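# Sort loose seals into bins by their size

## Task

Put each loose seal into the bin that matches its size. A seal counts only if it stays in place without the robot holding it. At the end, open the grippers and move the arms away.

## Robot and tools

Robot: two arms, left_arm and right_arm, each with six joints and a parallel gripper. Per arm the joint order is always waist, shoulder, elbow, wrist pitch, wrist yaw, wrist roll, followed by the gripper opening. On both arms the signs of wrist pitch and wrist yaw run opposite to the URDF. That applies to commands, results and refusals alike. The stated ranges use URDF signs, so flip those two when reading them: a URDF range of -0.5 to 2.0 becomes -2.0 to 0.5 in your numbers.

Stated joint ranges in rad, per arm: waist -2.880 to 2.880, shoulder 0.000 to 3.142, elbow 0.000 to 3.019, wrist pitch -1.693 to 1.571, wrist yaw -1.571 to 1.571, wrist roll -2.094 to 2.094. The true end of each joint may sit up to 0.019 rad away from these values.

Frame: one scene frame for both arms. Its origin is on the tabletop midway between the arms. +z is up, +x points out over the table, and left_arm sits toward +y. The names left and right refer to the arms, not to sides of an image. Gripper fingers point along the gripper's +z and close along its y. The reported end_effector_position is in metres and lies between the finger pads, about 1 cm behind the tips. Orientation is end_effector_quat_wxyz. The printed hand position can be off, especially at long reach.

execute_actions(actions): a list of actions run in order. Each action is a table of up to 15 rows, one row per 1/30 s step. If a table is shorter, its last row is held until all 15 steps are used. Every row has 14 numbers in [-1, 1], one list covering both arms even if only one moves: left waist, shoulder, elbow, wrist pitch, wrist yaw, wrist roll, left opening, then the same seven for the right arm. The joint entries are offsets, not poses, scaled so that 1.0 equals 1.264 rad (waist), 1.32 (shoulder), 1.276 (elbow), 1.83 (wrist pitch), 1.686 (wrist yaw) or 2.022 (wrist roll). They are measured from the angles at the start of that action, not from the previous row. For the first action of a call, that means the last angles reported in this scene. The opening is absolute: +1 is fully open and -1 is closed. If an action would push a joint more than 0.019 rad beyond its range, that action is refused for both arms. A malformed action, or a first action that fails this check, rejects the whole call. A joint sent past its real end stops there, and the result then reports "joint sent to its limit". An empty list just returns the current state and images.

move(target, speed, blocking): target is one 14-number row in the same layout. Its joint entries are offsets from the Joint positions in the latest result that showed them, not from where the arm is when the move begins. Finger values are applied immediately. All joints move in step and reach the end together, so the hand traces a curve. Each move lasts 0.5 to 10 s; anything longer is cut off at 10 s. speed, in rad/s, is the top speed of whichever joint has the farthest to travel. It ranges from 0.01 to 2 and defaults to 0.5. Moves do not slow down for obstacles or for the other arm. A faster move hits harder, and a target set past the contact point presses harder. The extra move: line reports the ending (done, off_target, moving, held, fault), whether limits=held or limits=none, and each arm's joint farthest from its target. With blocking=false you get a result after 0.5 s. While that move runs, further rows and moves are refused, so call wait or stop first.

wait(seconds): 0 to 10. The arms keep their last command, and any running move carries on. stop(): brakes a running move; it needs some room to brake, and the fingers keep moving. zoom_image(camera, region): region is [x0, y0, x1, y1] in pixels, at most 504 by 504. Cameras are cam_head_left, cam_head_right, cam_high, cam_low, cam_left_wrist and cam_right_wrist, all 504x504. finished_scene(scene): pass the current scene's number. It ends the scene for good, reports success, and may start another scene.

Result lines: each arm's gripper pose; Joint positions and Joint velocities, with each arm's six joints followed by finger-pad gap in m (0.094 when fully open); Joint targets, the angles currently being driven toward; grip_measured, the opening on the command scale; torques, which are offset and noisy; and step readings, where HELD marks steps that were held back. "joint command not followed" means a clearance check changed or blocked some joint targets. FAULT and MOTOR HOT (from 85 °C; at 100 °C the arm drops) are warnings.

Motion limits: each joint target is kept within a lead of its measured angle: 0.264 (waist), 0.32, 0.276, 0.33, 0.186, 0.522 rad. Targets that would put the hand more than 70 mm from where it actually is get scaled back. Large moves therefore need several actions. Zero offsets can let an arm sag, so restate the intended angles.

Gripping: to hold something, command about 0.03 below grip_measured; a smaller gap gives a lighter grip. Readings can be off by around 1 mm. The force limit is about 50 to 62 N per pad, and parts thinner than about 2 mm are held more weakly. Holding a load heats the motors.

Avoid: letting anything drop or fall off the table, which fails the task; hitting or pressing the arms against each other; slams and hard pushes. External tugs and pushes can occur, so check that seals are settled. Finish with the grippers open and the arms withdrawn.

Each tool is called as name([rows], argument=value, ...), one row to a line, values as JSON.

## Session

execute_actions(actions=[])

Scene clock: 0.00 s.
left_arm: end_effector_position=(+0.5551, +0.7800, +0.2418) grip_measured=+1.000 end_effector_quat_wxyz=(-0.107, -0.181, +0.742, +0.636) | right_arm: end_effector_position=(-0.0082, +0.0842, +0.3489) grip_measured=+1.000 end_effector_quat_wxyz=(-0.271, -0.009, +0.958, +0.092)
Joint names: [waist, shoulder, elbow, wrist pitch, wrist yaw, wrist roll]
Joint positions: left_arm=[0.308 2.053 1.792 0.827 1.381 0.419 0.094] | right_arm=[1.21  1.239 1.385 1.674 0.579 1.315 0.094]
Joint velocities: left_arm=[ 0.005 -0.005  0.002  0.007  0.007  0.037  0.   ] | right_arm=[ 0.005 -0.005  0.002  0.002 -0.022 -0.022  0.   ]
Joint torques (N m, as the arm reports them, + toward a larger Joint positions number): no reading
Motor temperatures (°C, as the motors report them): left_arm=[22 24 25 22 22 22] | right_arm=[24 23 24 22 23 25]
Joint targets: left_arm=[0.308 2.054 1.816 0.824 1.381 0.419] | right_arm=[1.210 1.234 1.416 1.672 0.580 1.315]

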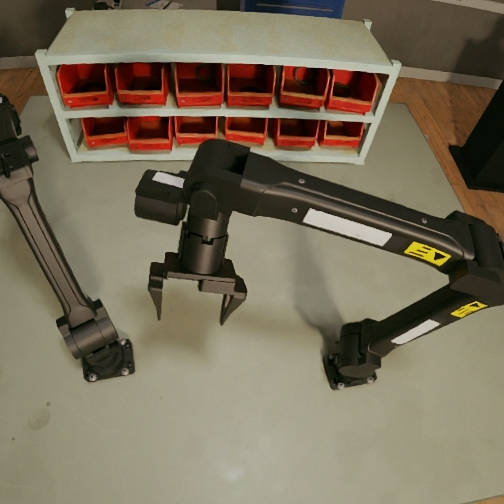

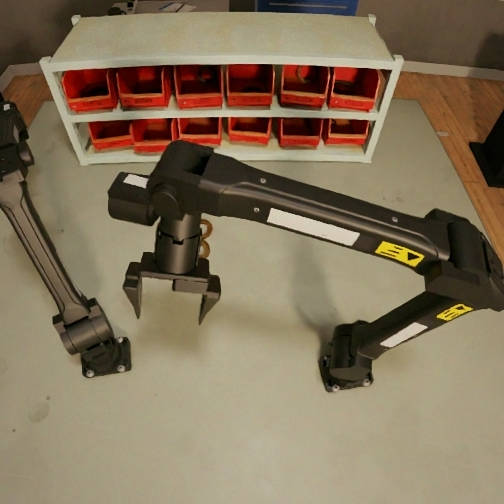

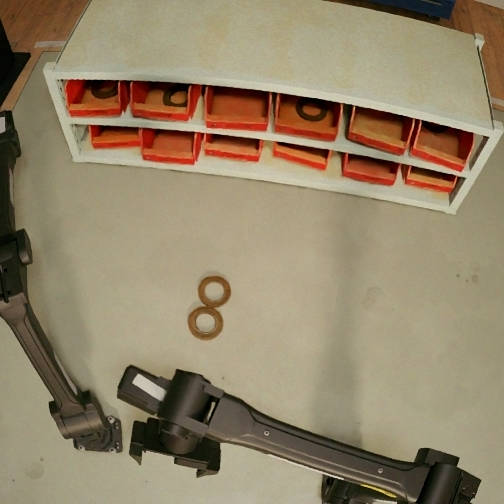

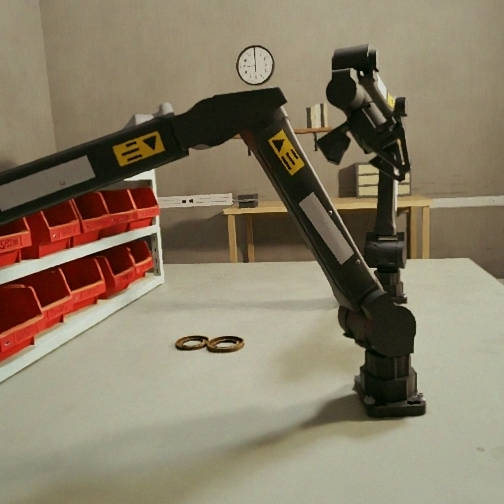

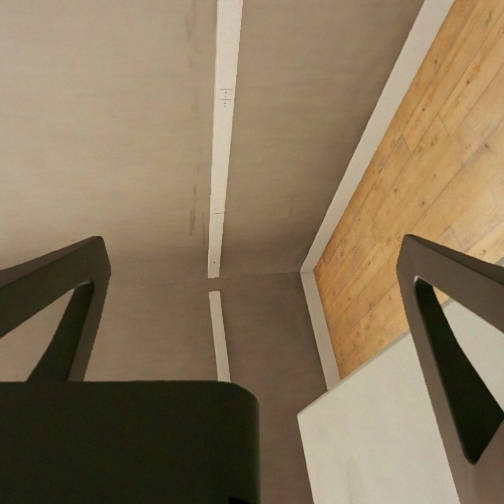

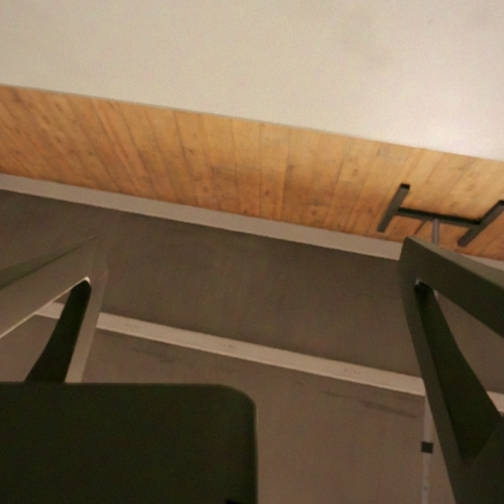

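move(target=[0,-0.737,-1,-0.5,-0.819,-0.207,1,-1,-0.12,-0.3,-0.6,-0.343,-0.65,1], speed=1)

move(target=[-0.5,0,-0.14,-0.5,0,0,1,0,0,-0.52,-0.86,0,0,1], speed=1)

Scene clock: 5.30 s.
left_arm: end_effector_position=(+0.4272, +0.5194, +0.1680) grip_measured=+1.000 end_effector_quat_wxyz=(+0.488, -0.208, +0.838, +0.127) | right_arm: end_effector_position=(+0.4743, -0.2550, +0.3093) grip_measured=+1.000 end_effector_quat_wxyz=(+0.427, -0.017, +0.904, +0.013)
Joint names: [waist, shoulder, elbow, wrist pitch, wrist yaw, wrist roll]
Joint positions: left_arm=[ 0.308  1.085  0.509 -0.062  0.003  0.011  0.094] | right_arm=[-0.062  1.093  1.007  0.602  0.     0.011  0.094]
Joint velocities: left_arm=[-0.005 -0.015  0.002 -0.027  0.066  0.022  0.   ] | right_arm=[-0.005 -0.005 -0.002  0.002  0.022  0.022  0.   ]
Joint torques (N m, as the arm reports them, + toward a larger Joint positions number): left_arm=[ 0.3  -5.08 10.32 -3.54 -0.09 -0.08] | right_arm=[ 0.9  -7.76 10.03 -2.66  0.01  0.03]
Motor temperatures (°C, as the motors report them): left_arm=[22 24 26 22 22 22] | right_arm=[24 23 26 22 23 25]
Joint targets: left_arm=[0.308 1.080 0.516 -0.088 -0.000 0.000] | right_arm=[-0.054 1.080 1.003 0.576 0.001 0.001]
move: off_target (left_arm, right_arm); limits=none; left_arm: farthest joint: the wrist pitch, 0.026 radians from its target (0.915 radians at the start); right_arm: farthest joint: the wrist pitch, 0.026 radians from its target (1.098 radians at the start)

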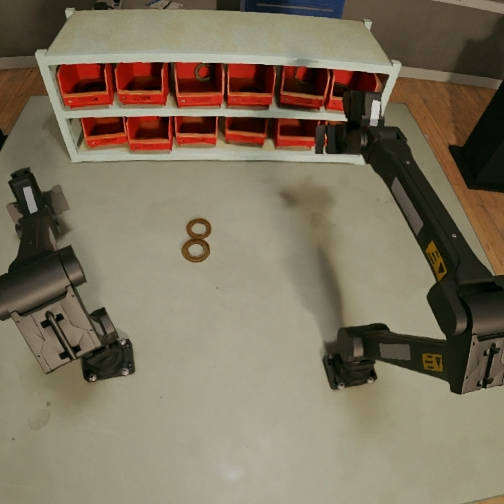

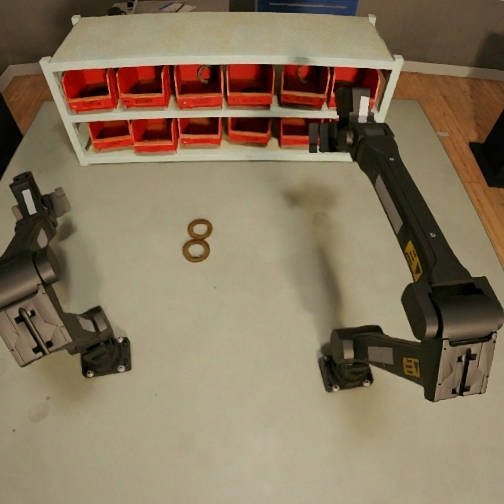

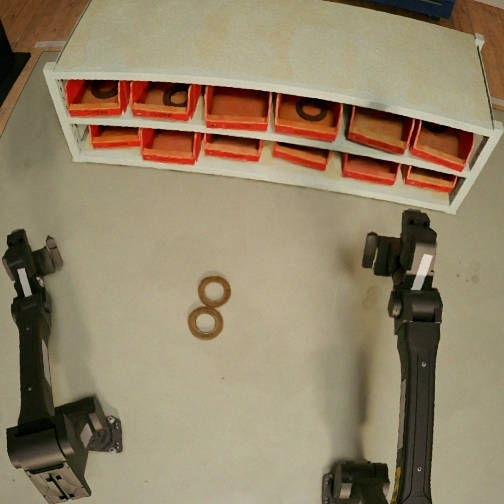

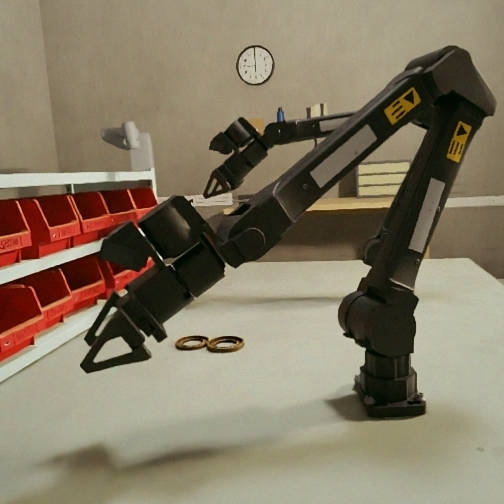

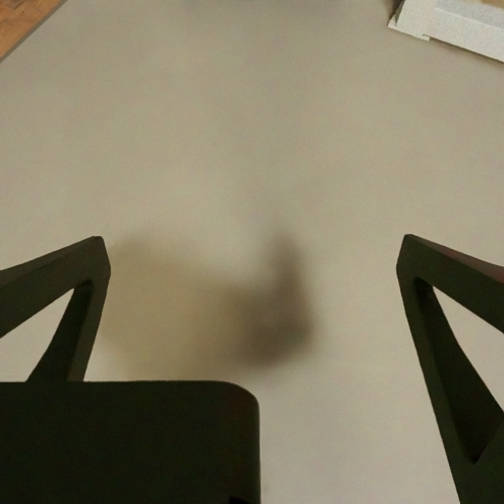

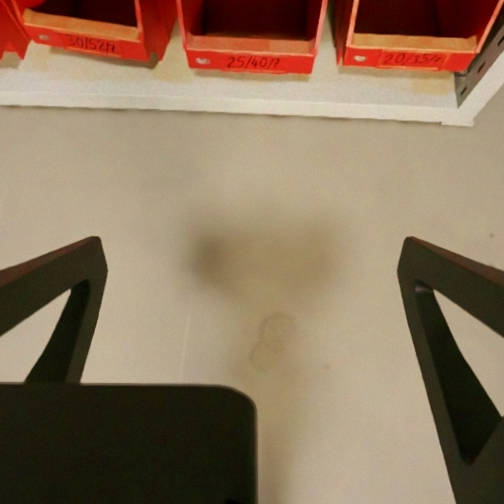

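Scene clock: 7.47 s.
left_arm: end_effector_position=(+0.4619, +0.2574, +0.2832) grip_measured=+1.000 end_effector_quat_wxyz=(+0.772, +0.042, +0.633, -0.043) | right_arm: end_effector_position=(+0.4252, -0.2574, +0.2871) grip_measured=+1.000 end_effector_quat_wxyz=(+0.774, -0.012, +0.633, +0.023)
Joint names: [waist, shoulder, elbow, wrist pitch, wrist yaw, wrist roll]
Joint positions: left_arm=[-0.313  1.085  0.33  -0.952  0.003  0.011  0.094] | right_arm=[-0.062  1.093  0.346 -0.946  0.     0.011  0.094]
Joint velocities: left_arm=[ 0.005 -0.015  0.002  0.002  0.022 -0.037  0.   ] | right_arm=[ 0.015 -0.024 -0.012  0.007  0.095  0.066  0.   ]
Joint torques (N m, as the arm reports them, + toward a larger Joint positions number): left_arm=[-0.39 -3.37  8.56 -3.5   0.04 -0.01] | right_arm=[ 0.23 -4.57  8.01 -2.77 -0.01  0.1 ]
Motor temperatures (°C, as the motors report them): left_arm=[22 24 27 22 22 22] | right_arm=[24 23 26 22 23 25]
Joint targets: left_arm=[-0.324 1.085 0.330 -0.977 0.003 0.011] | right_arm=[-0.062 1.093 0.344 -0.972 0.000 0.011]
move: off_target (left_arm, right_arm); limits=none; left_arm: farthest joint: the wrist pitch, 0.025 radians from its target (0.915 radians at the start); right_arm: farthest joint: the wrist pitch, 0.025 radians from its target (1.573 radians at the start)

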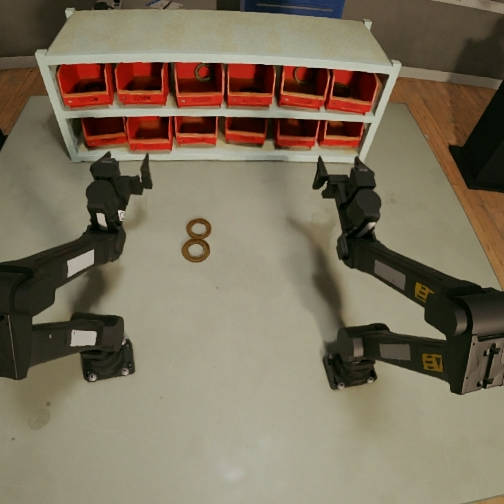

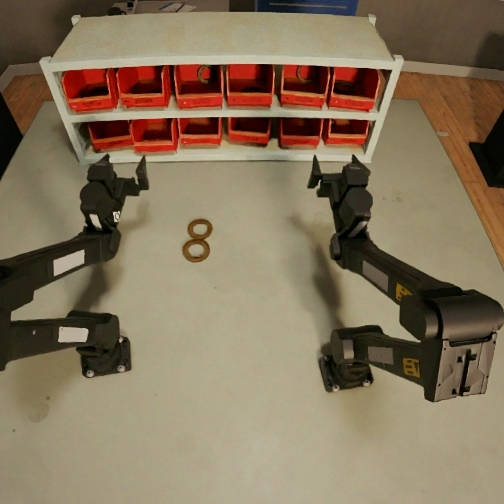

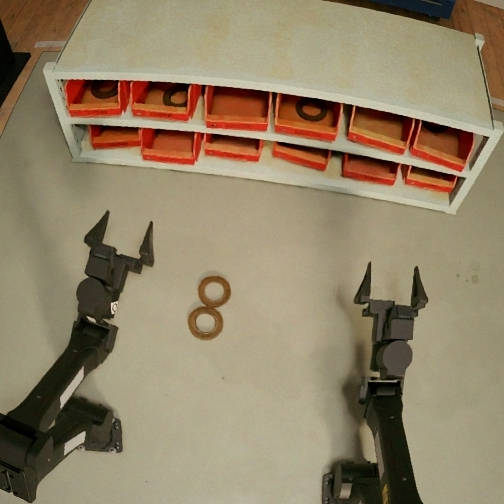

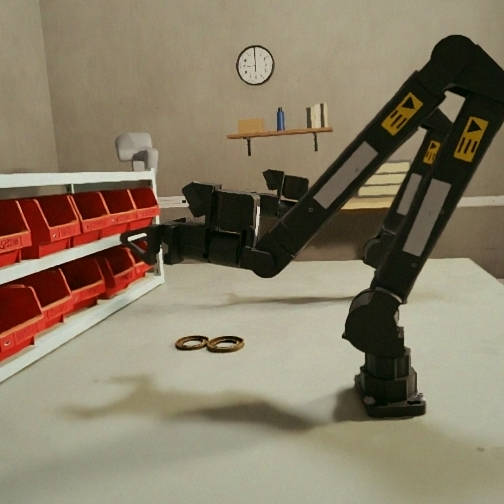

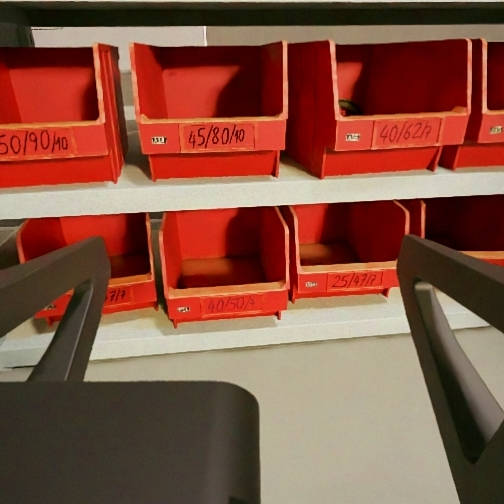

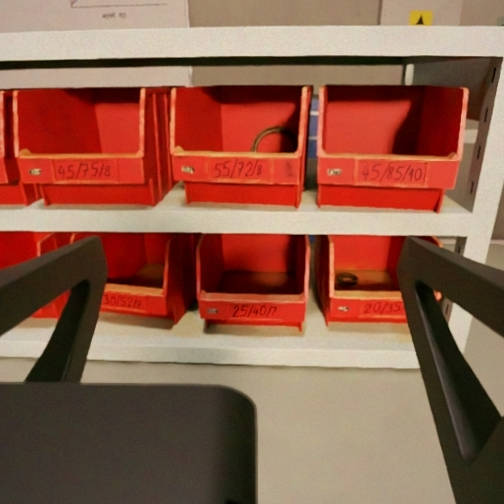

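move(target=[-0.372,0.125,0.08,0.505,0,0,1,0,0,0,0,0,0,1], speed=0.7)

Scene clock: 11.33 s.
left_arm: end_effector_position=(+0.3644, +0.0959, +0.0497) grip_measured=+1.000 end_effector_quat_wxyz=(+0.362, +0.271, +0.886, -0.106) | right_arm: end_effector_position=(+0.4252, -0.2574, +0.2871) grip_measured=+1.000 end_effector_quat_wxyz=(+0.774, -0.012, +0.633, +0.023)
Joint names: [waist, shoulder, elbow, wrist pitch, wrist yaw, wrist roll]
Joint positions: left_arm=[-0.773  1.237  0.396 -0.043  0.003  0.011  0.094] | right_arm=[-0.062  1.093  0.346 -0.946  0.     0.011  0.094]
Joint velocities: left_arm=[-0.005  0.005 -0.017  0.002 -0.022 -0.051  0.   ] | right_arm=[-0.015  0.005 -0.007 -0.007  0.007 -0.007  0.   ]
Joint torques (N m, as the arm reports them, + toward a larger Joint positions number): left_arm=[-0.33 -3.86 10.82 -1.23  0.03 -0.01] | right_arm=[ 0.33 -4.81  8.23 -1.68  0.    0.1 ]
Motor temperatures (°C, as the motors report them): left_arm=[22 24 27 22 22 22] | right_arm=[24 23 26 22 23 25]
Joint targets: left_arm=[-0.783 1.250 0.432 -0.027 0.003 0.011] | right_arm=[-0.062 1.093 0.346 -0.946 0.000 0.011]
move: off_target (left_arm); limits=none; left_arm: farthest joint: the elbow, 0.036 radians from its target (0.102 radians at the start); right_arm: farthest joint: the waist, 0.000 radians from its target (0.000 radians at the start)

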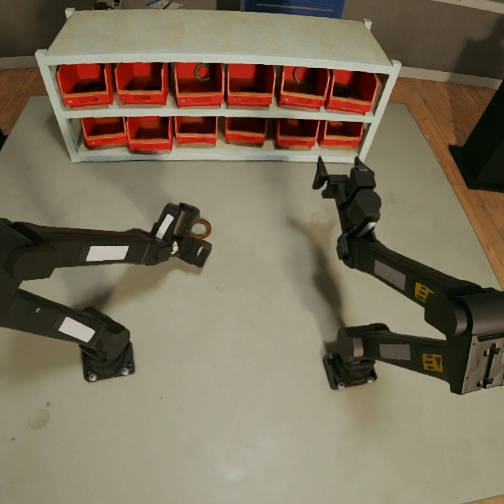

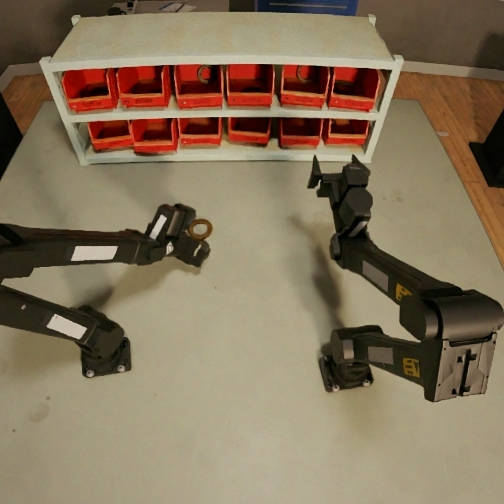

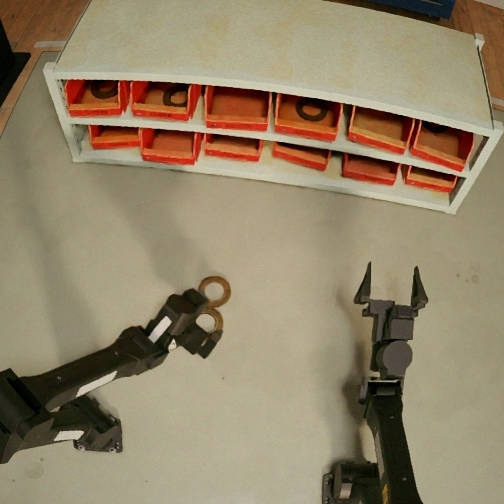

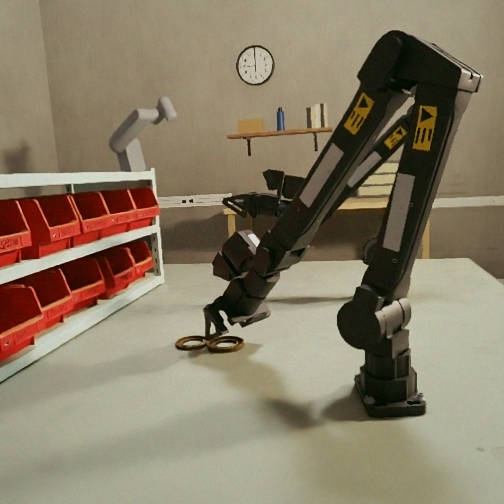

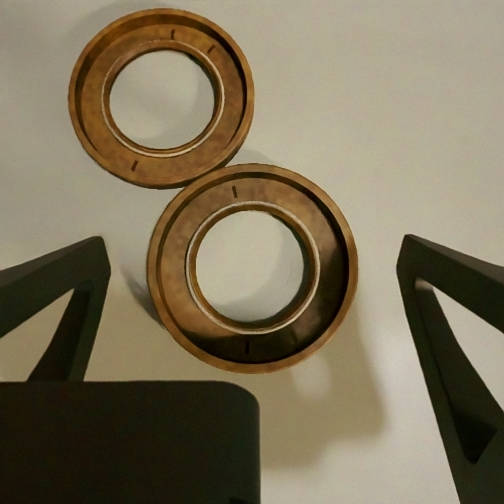

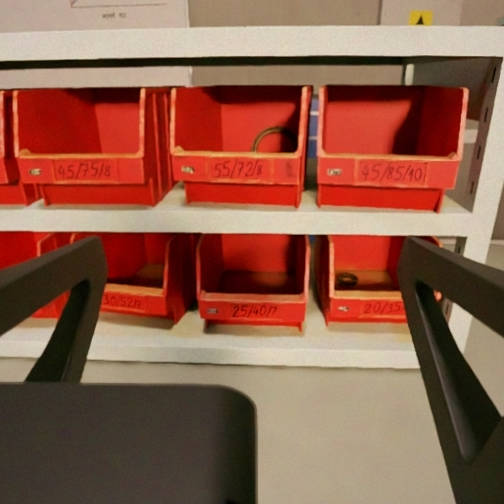

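move(target=[0,0.11,-0.015,-0.091,0,0,1,0,0,0,0,0,0,1], speed=0.15)

move(target=[0,0,0,0,0,0,0.645,0,0,0,0,0,0,1])

Scene clock: 14.77 s.
left_arm: end_effector_position=(+0.3688, +0.0932, +0.0214) grip_measured=+1.000 end_effector_quat_wxyz=(+0.363, +0.271, +0.885, -0.105) | right_arm: end_effector_position=(+0.4252, -0.2574, +0.2871) grip_measured=+1.000 end_effector_quat_wxyz=(+0.774, -0.012, +0.633, +0.023)
Joint names: [waist, shoulder, elbow, wrist pitch, wrist yaw, wrist roll]
Joint positions: left_arm=[-0.773  1.362  0.378 -0.188  0.003  0.011  0.094] | right_arm=[-0.062  1.093  0.346 -0.946  0.     0.011  0.094]
Joint velocities: left_arm=[-0.005  0.024 -0.007  0.012 -0.066 -0.081  0.   ] | right_arm=[-0.005 -0.005 -0.012 -0.002  0.007 -0.022  0.   ]
Joint torques (N m, as the arm reports them, + toward a larger Joint positions number): left_arm=[ 0.37 -3.88  6.49 -3.11  0.02 -0.01] | right_arm=[ 0.1  -4.79  8.21 -1.69 -0.01  0.1 ]
Motor temperatures (°C, as the motors report them): left_arm=[22 24 27 22 22 22] | right_arm=[24 23 26 22 23 25]
Joint targets: left_arm=[-0.773 1.382 0.377 -0.210 0.003 0.011] | right_arm=[-0.062 1.093 0.346 -0.946 0.000 0.011]
move: off_target (left_arm); limits=none; left_arm: farthest joint: the wrist pitch, 0.022 radians from its target (0.166 radians at the start); right_arm: farthest joint: the waist, 0.000 radians from its target (0.000 radians at the start)

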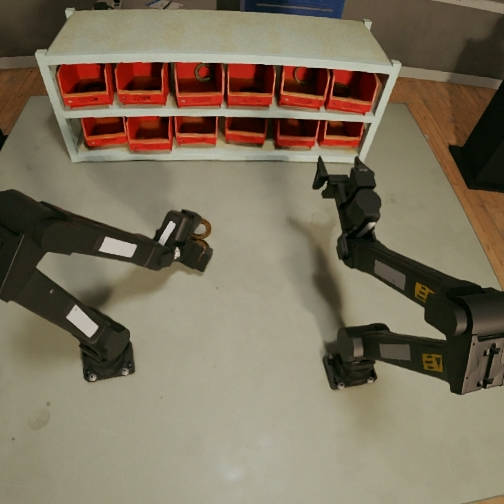

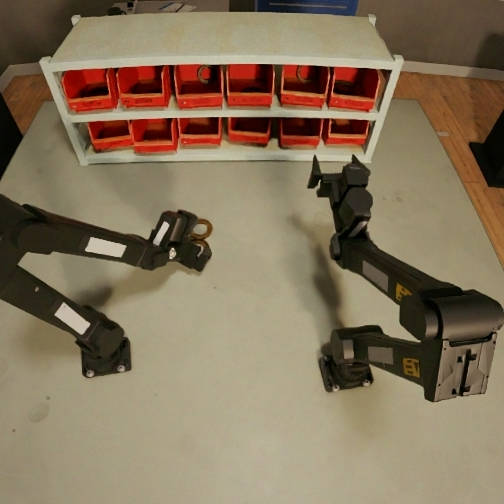

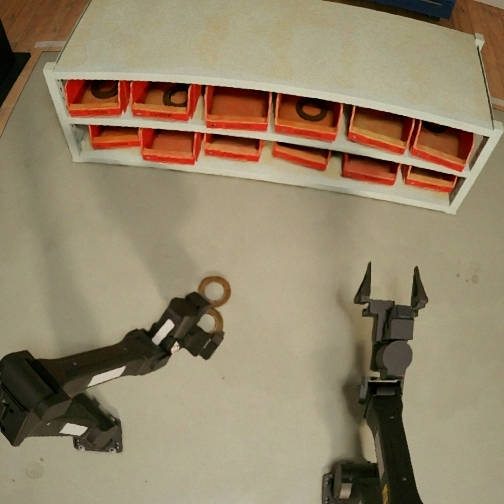

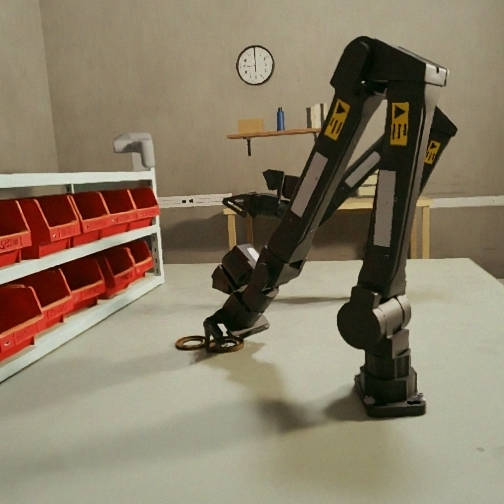

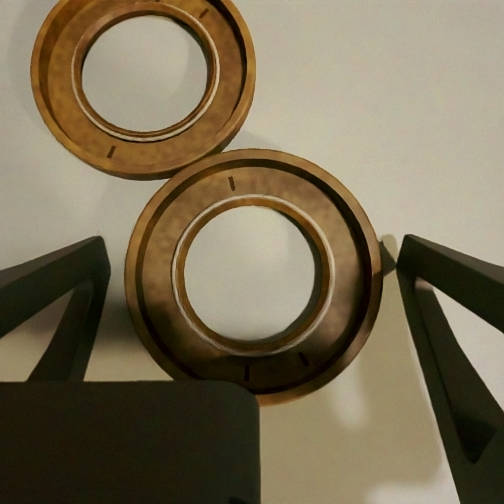

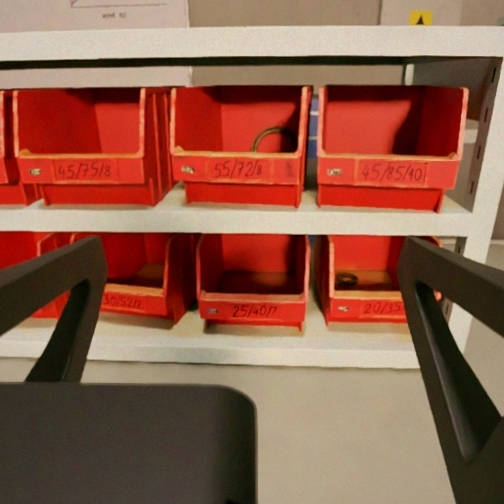

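Scene clock: 15.27 s.
left_arm: end_effector_position=(+0.3688, +0.0931, +0.0214) grip_measured=+0.684 end_effector_quat_wxyz=(+0.363, +0.271, +0.885, -0.106) | right_arm: end_effector_position=(+0.4252, -0.2574, +0.2871) grip_measured=+1.000 end_effector_quat_wxyz=(+0.774, -0.012, +0.633, +0.023)
Joint names: [waist, shoulder, elbow, wrist pitch, wrist yaw, wrist roll]
Joint positions: left_arm=[-0.773  1.362  0.378 -0.188  0.003  0.011  0.079] | right_arm=[-0.062  1.093  0.346 -0.946  0.     0.011  0.094]
Joint velocities: left_arm=[-0.005 -0.005  0.017 -0.002  0.022 -0.007 -0.001] | right_arm=[ 0.005 -0.015 -0.007  0.002  0.051  0.051  0.   ]
Joint torques (N m, as the arm reports them, + toward a larger Joint positions number): left_arm=[ 0.4  -5.78  6.69 -1.95  0.03  0.  ] | right_arm=[ 0.31 -4.72  8.25 -1.69 -0.01  0.1 ]
Motor temperatures (°C, as the motors report them): left_arm=[22 24 27 22 22 22] | right_arm=[24 23 26 22 23 25]
Joint targets: left_arm=[-0.773 1.362 0.378 -0.188 0.003 0.011] | right_arm=[-0.062 1.093 0.346 -0.946 0.000 0.011]
move: done; limits=none; left_arm: farthest joint: the waist, 0.000 radians from its target (0.000 radians at the start); right_arm: farthest joint: the waist, 0.000 radians from its target (0.000 radians at the start)

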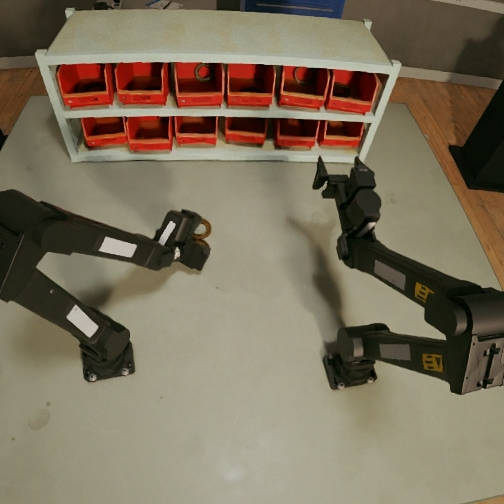

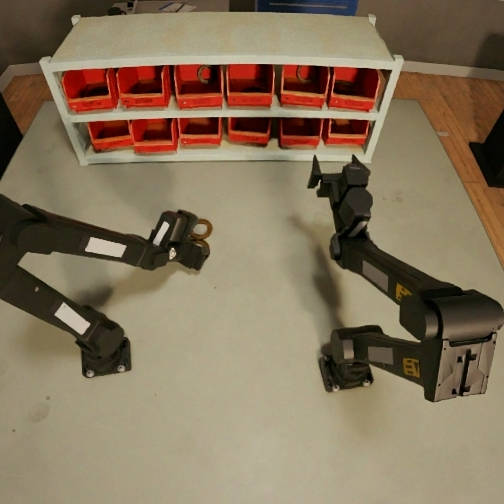

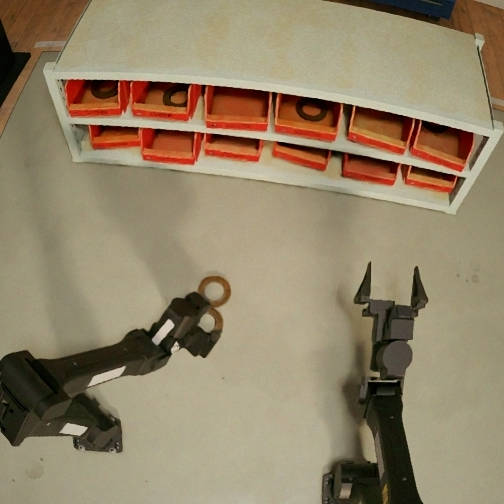

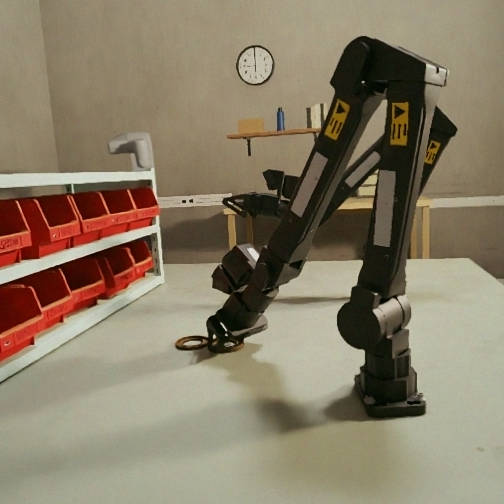

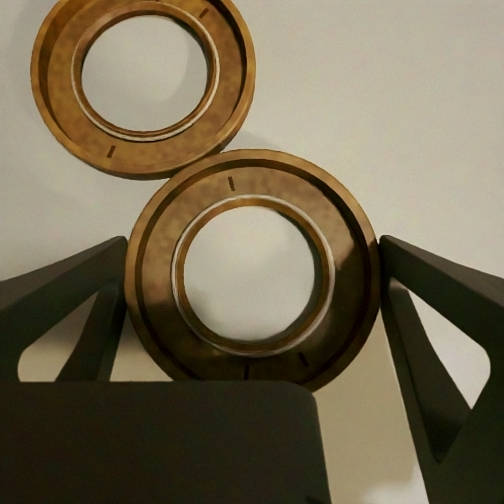

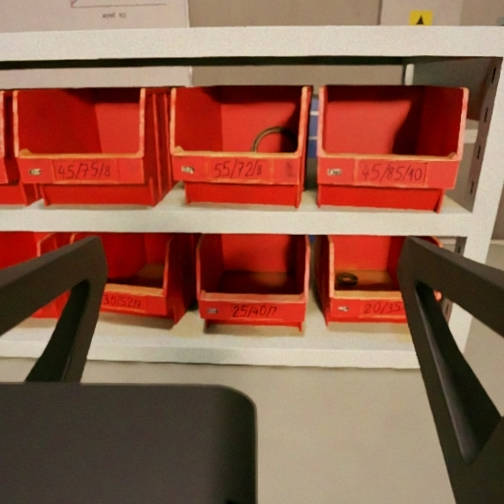

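move(target=[0,-0.08,0.06,0,0,0,0.645,0,0,0,0,0,0,1])

move(target=[0.4,-0.04,0.385,0.08,0,0,0.645,0.1,0.1,0.15,0.25,0,0,1])

move(target=[0,0.09,0.125,0,0,0,0.645,0.41,0.335,0.34,0.29,0,0,1])

Scene clock: 18.77 s.
left_arm: end_effector_position=(+0.3947, +0.0759, +0.0806) grip_measured=+0.684 end_effector_quat_wxyz=(+0.428, +0.262, +0.856, -0.125) | right_arm: end_effector_position=(+0.4252, -0.2574, +0.2871) grip_measured=+1.000 end_effector_quat_wxyz=(+0.774, -0.012, +0.633, +0.023)
Joint names: [waist, shoulder, elbow, wrist pitch, wrist yaw, wrist roll]
Joint positions: left_arm=[-0.773  1.263  0.428 -0.188  0.003  0.011  0.079] | right_arm=[-0.062  1.093  0.346 -0.946  0.     0.011  0.094]
Joint velocities: left_arm=[-0.015  0.005  0.012 -0.012 -0.022  0.007 -0.001] | right_arm=[-0.015  0.005 -0.012  0.017 -0.007 -0.007  0.   ]
Joint torques (N m, as the arm reports them, + toward a larger Joint positions number): left_arm=[ 0.33 -6.12 10.38 -1.92  0.03  0.  ] | right_arm=[ 0.17 -4.69  8.25 -1.67  0.    0.1 ]
Motor temperatures (°C, as the motors report them): left_arm=[22 24 27 22 22 22] | right_arm=[24 23 26 22 23 25]
Joint targets: left_arm=[-0.773 1.256 0.455 -0.188 0.003 0.011] | right_arm=[-0.062 1.093 0.346 -0.946 0.000 0.011]
move: off_target (left_arm); limits=none; left_arm: farthest joint: the elbow, 0.026 radians from its target (0.076 radians at the start); right_arm: farthest joint: the waist, 0.000 radians from its target (0.000 radians at the start)

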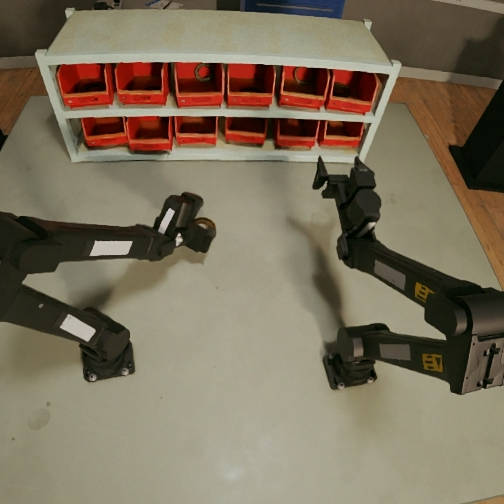

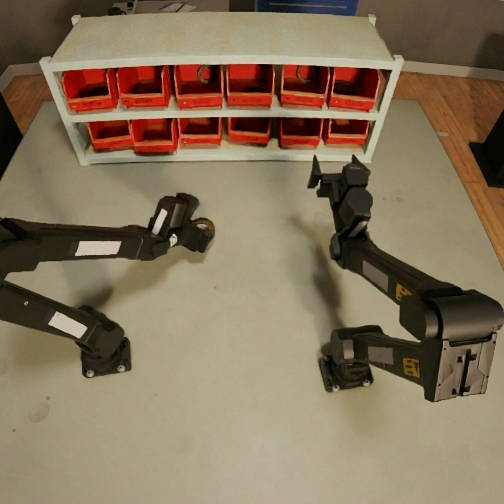

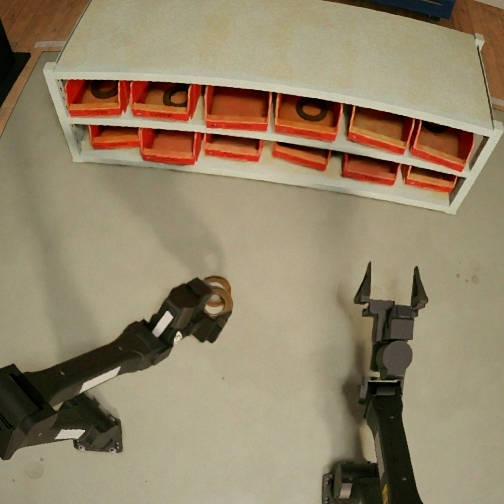

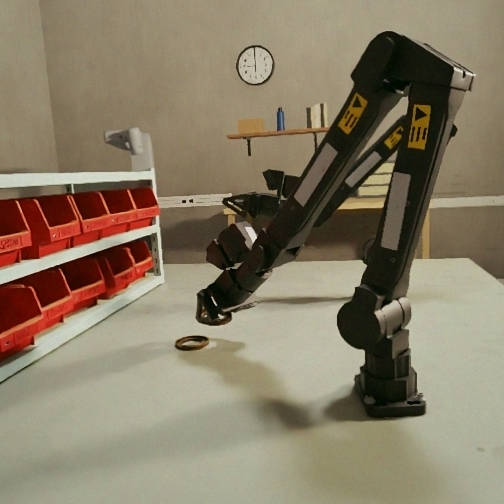

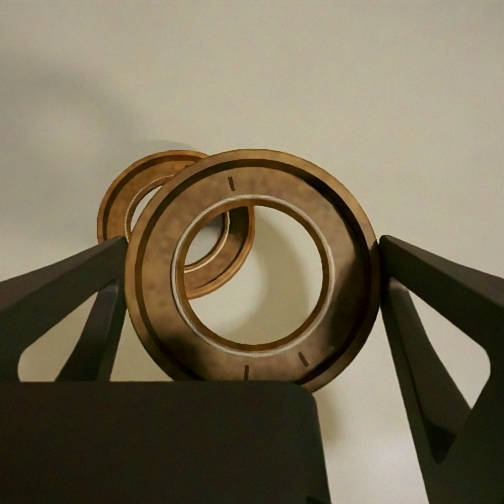

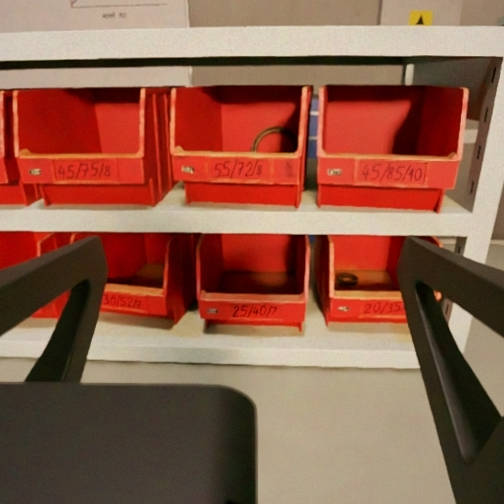

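Scene clock: 20.37 s.
left_arm: end_effector_position=(+0.5910, +0.2666, +0.3142) grip_measured=+0.685 end_effector_quat_wxyz=(+0.600, +0.035, +0.799, -0.019) | right_arm: end_effector_position=(+0.4656, -0.2000, +0.1902) grip_measured=+1.000 end_effector_quat_wxyz=(+0.612, -0.061, +0.786, +0.054)
Joint names: [waist, shoulder, elbow, wrist pitch, wrist yaw, wrist roll]
Joint positions: left_arm=[-0.267  1.22   0.882 -0.056  0.003  0.011  0.079] | right_arm=[ 0.054  1.224  0.477 -0.5    0.     0.011  0.094]
Joint velocities: left_arm=[-0.005  0.005  0.017  0.012  0.066  0.022  0.   ] | right_arm=[ 0.005 -0.015 -0.002  0.002  0.037  0.022  0.   ]
Joint torques (N m, as the arm reports them, + toward a larger Joint positions number): left_arm=[-0.13 -9.7  14.26 -1.74  0.03 -0.01] | right_arm=[ 0.95 -6.56 13.57 -1.39  0.    0.11]
Motor temperatures (°C, as the motors report them): left_arm=[22 24 28 22 22 22] | right_arm=[24 23 26 22 23 25]
Joint targets: left_arm=[-0.267 1.210 0.920 -0.041 0.003 0.011] | right_arm=[0.064 1.225 0.537 -0.489 0.000 0.011]
move: off_target (left_arm, right_arm); limits=none; left_arm: farthest joint: the elbow, 0.037 radians from its target (0.491 radians at the start); right_arm: farthest joint: the elbow, 0.060 radians from its target (0.192 radians at the start)

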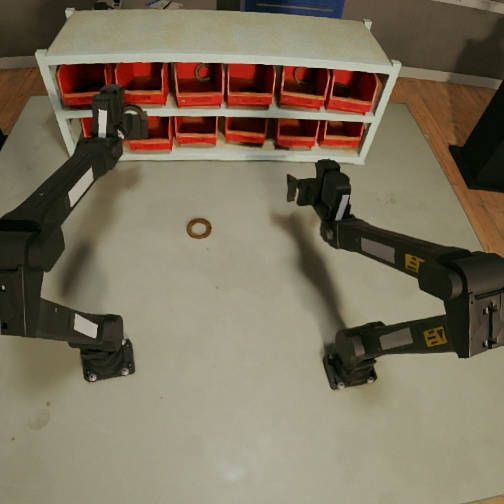

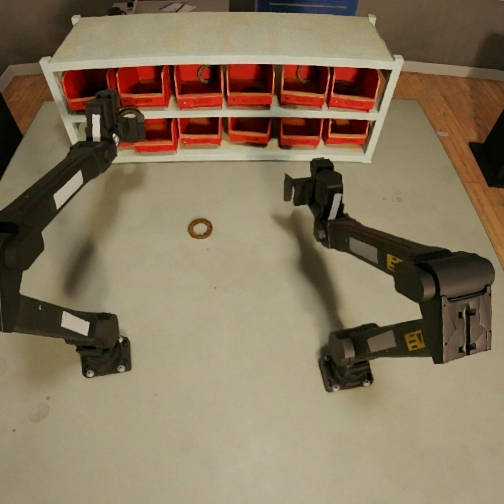

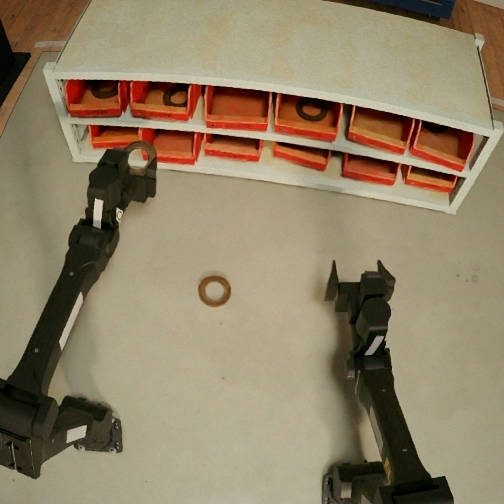

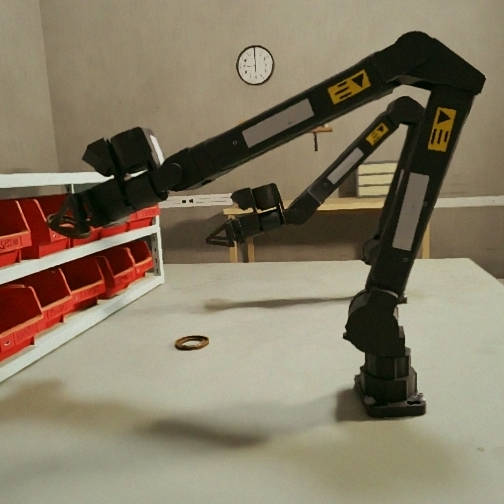

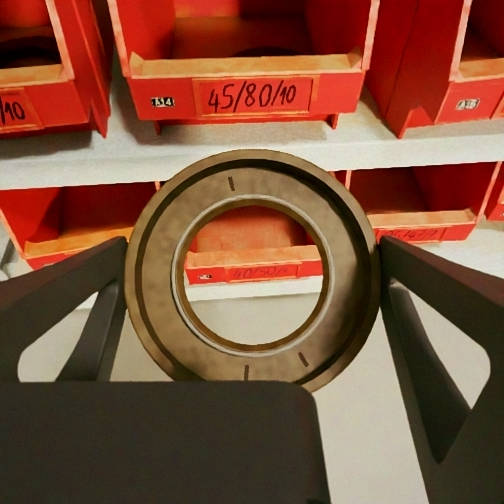

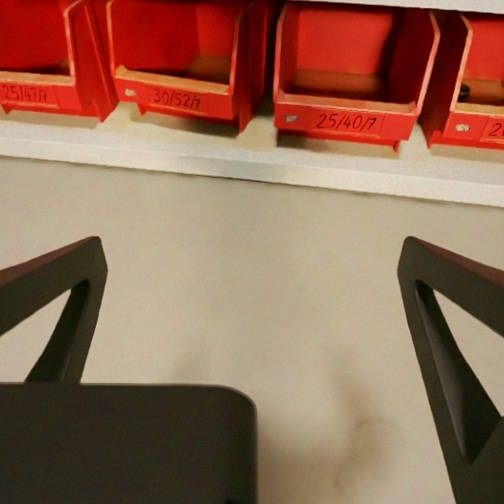

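Scene clock: 21.90 s.
left_arm: end_effector_position=(+0.6311, +0.2634, +0.3220) grip_measured=+0.685 end_effector_quat_wxyz=(+0.602, +0.035, +0.797, -0.019) | right_arm: end_effector_position=(+0.4245, +0.0756, +0.0401) grip_measured=+1.000 end_effector_quat_wxyz=(+0.338, -0.311, +0.880, +0.124)
Joint names: [waist, shoulder, elbow, wrist pitch, wrist yaw, wrist roll]
Joint positions: left_arm=[-0.267  1.323  0.99  -0.056  0.003  0.011  0.079] | right_arm=[0.58  1.673 0.859 0.02  0.    0.011 0.094]
Joint velocities: left_arm=[-0.015  0.015 -0.007  0.017 -0.037  0.022  0.001] | right_arm=[-0.005  0.015  0.007  0.002  0.095 -0.022  0.   ]
Joint torques (N m, as the arm reports them, + toward a larger Joint positions number): left_arm=[ 0.33 -8.9  15.26 -2.44  0.03 -0.02] | right_arm=[ -0.97 -12.24  12.07  -1.12  -0.02   0.1 ]
Motor temperatures (°C, as the motors report them): left_arm=[22 24 28 22 22 22] | right_arm=[24 23 27 22 23 25]
Joint targets: left_arm=[-0.267 1.339 1.041 -0.056 0.003 0.011] | right_arm=[0.572 1.666 0.911 0.031 0.000 0.011]
move: off_target (left_arm, right_arm); limits=none; left_arm: farthest joint: the elbow, 0.052 radians from its target (0.160 radians at the start); right_arm: farthest joint: the elbow, 0.052 radians from its target (0.434 radians at the start)

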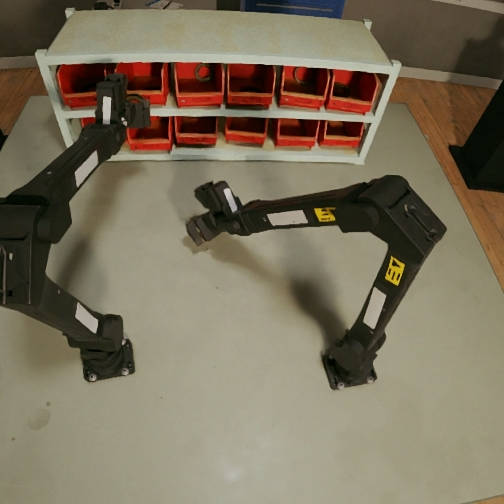

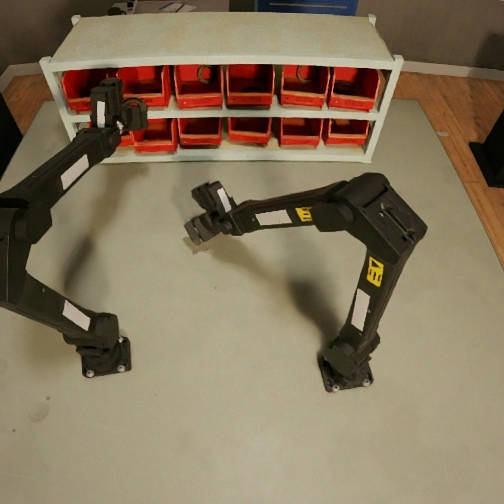

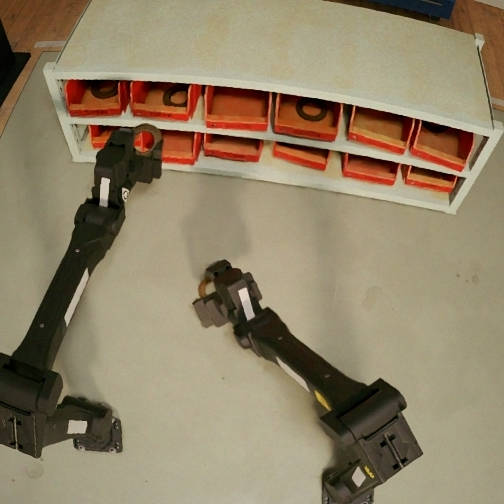

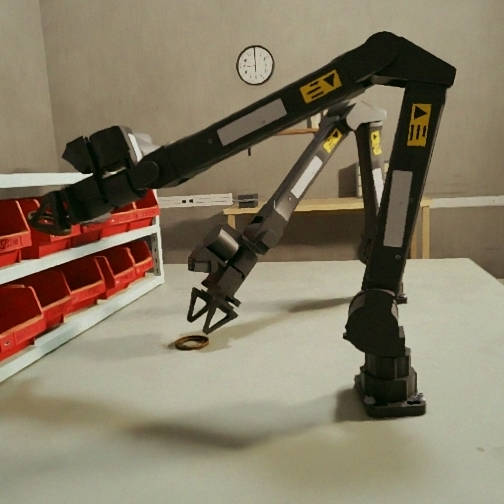

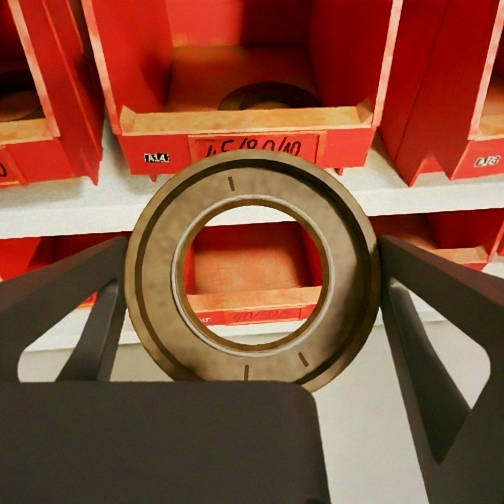

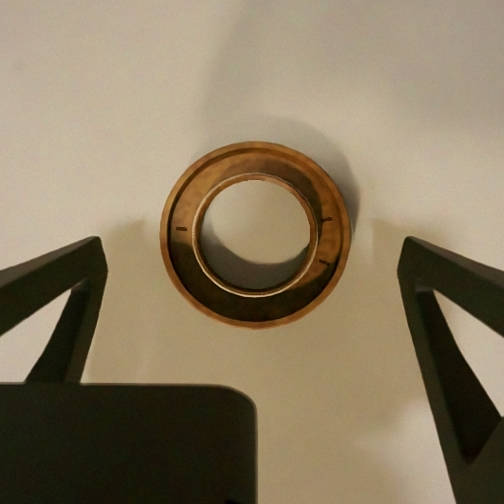

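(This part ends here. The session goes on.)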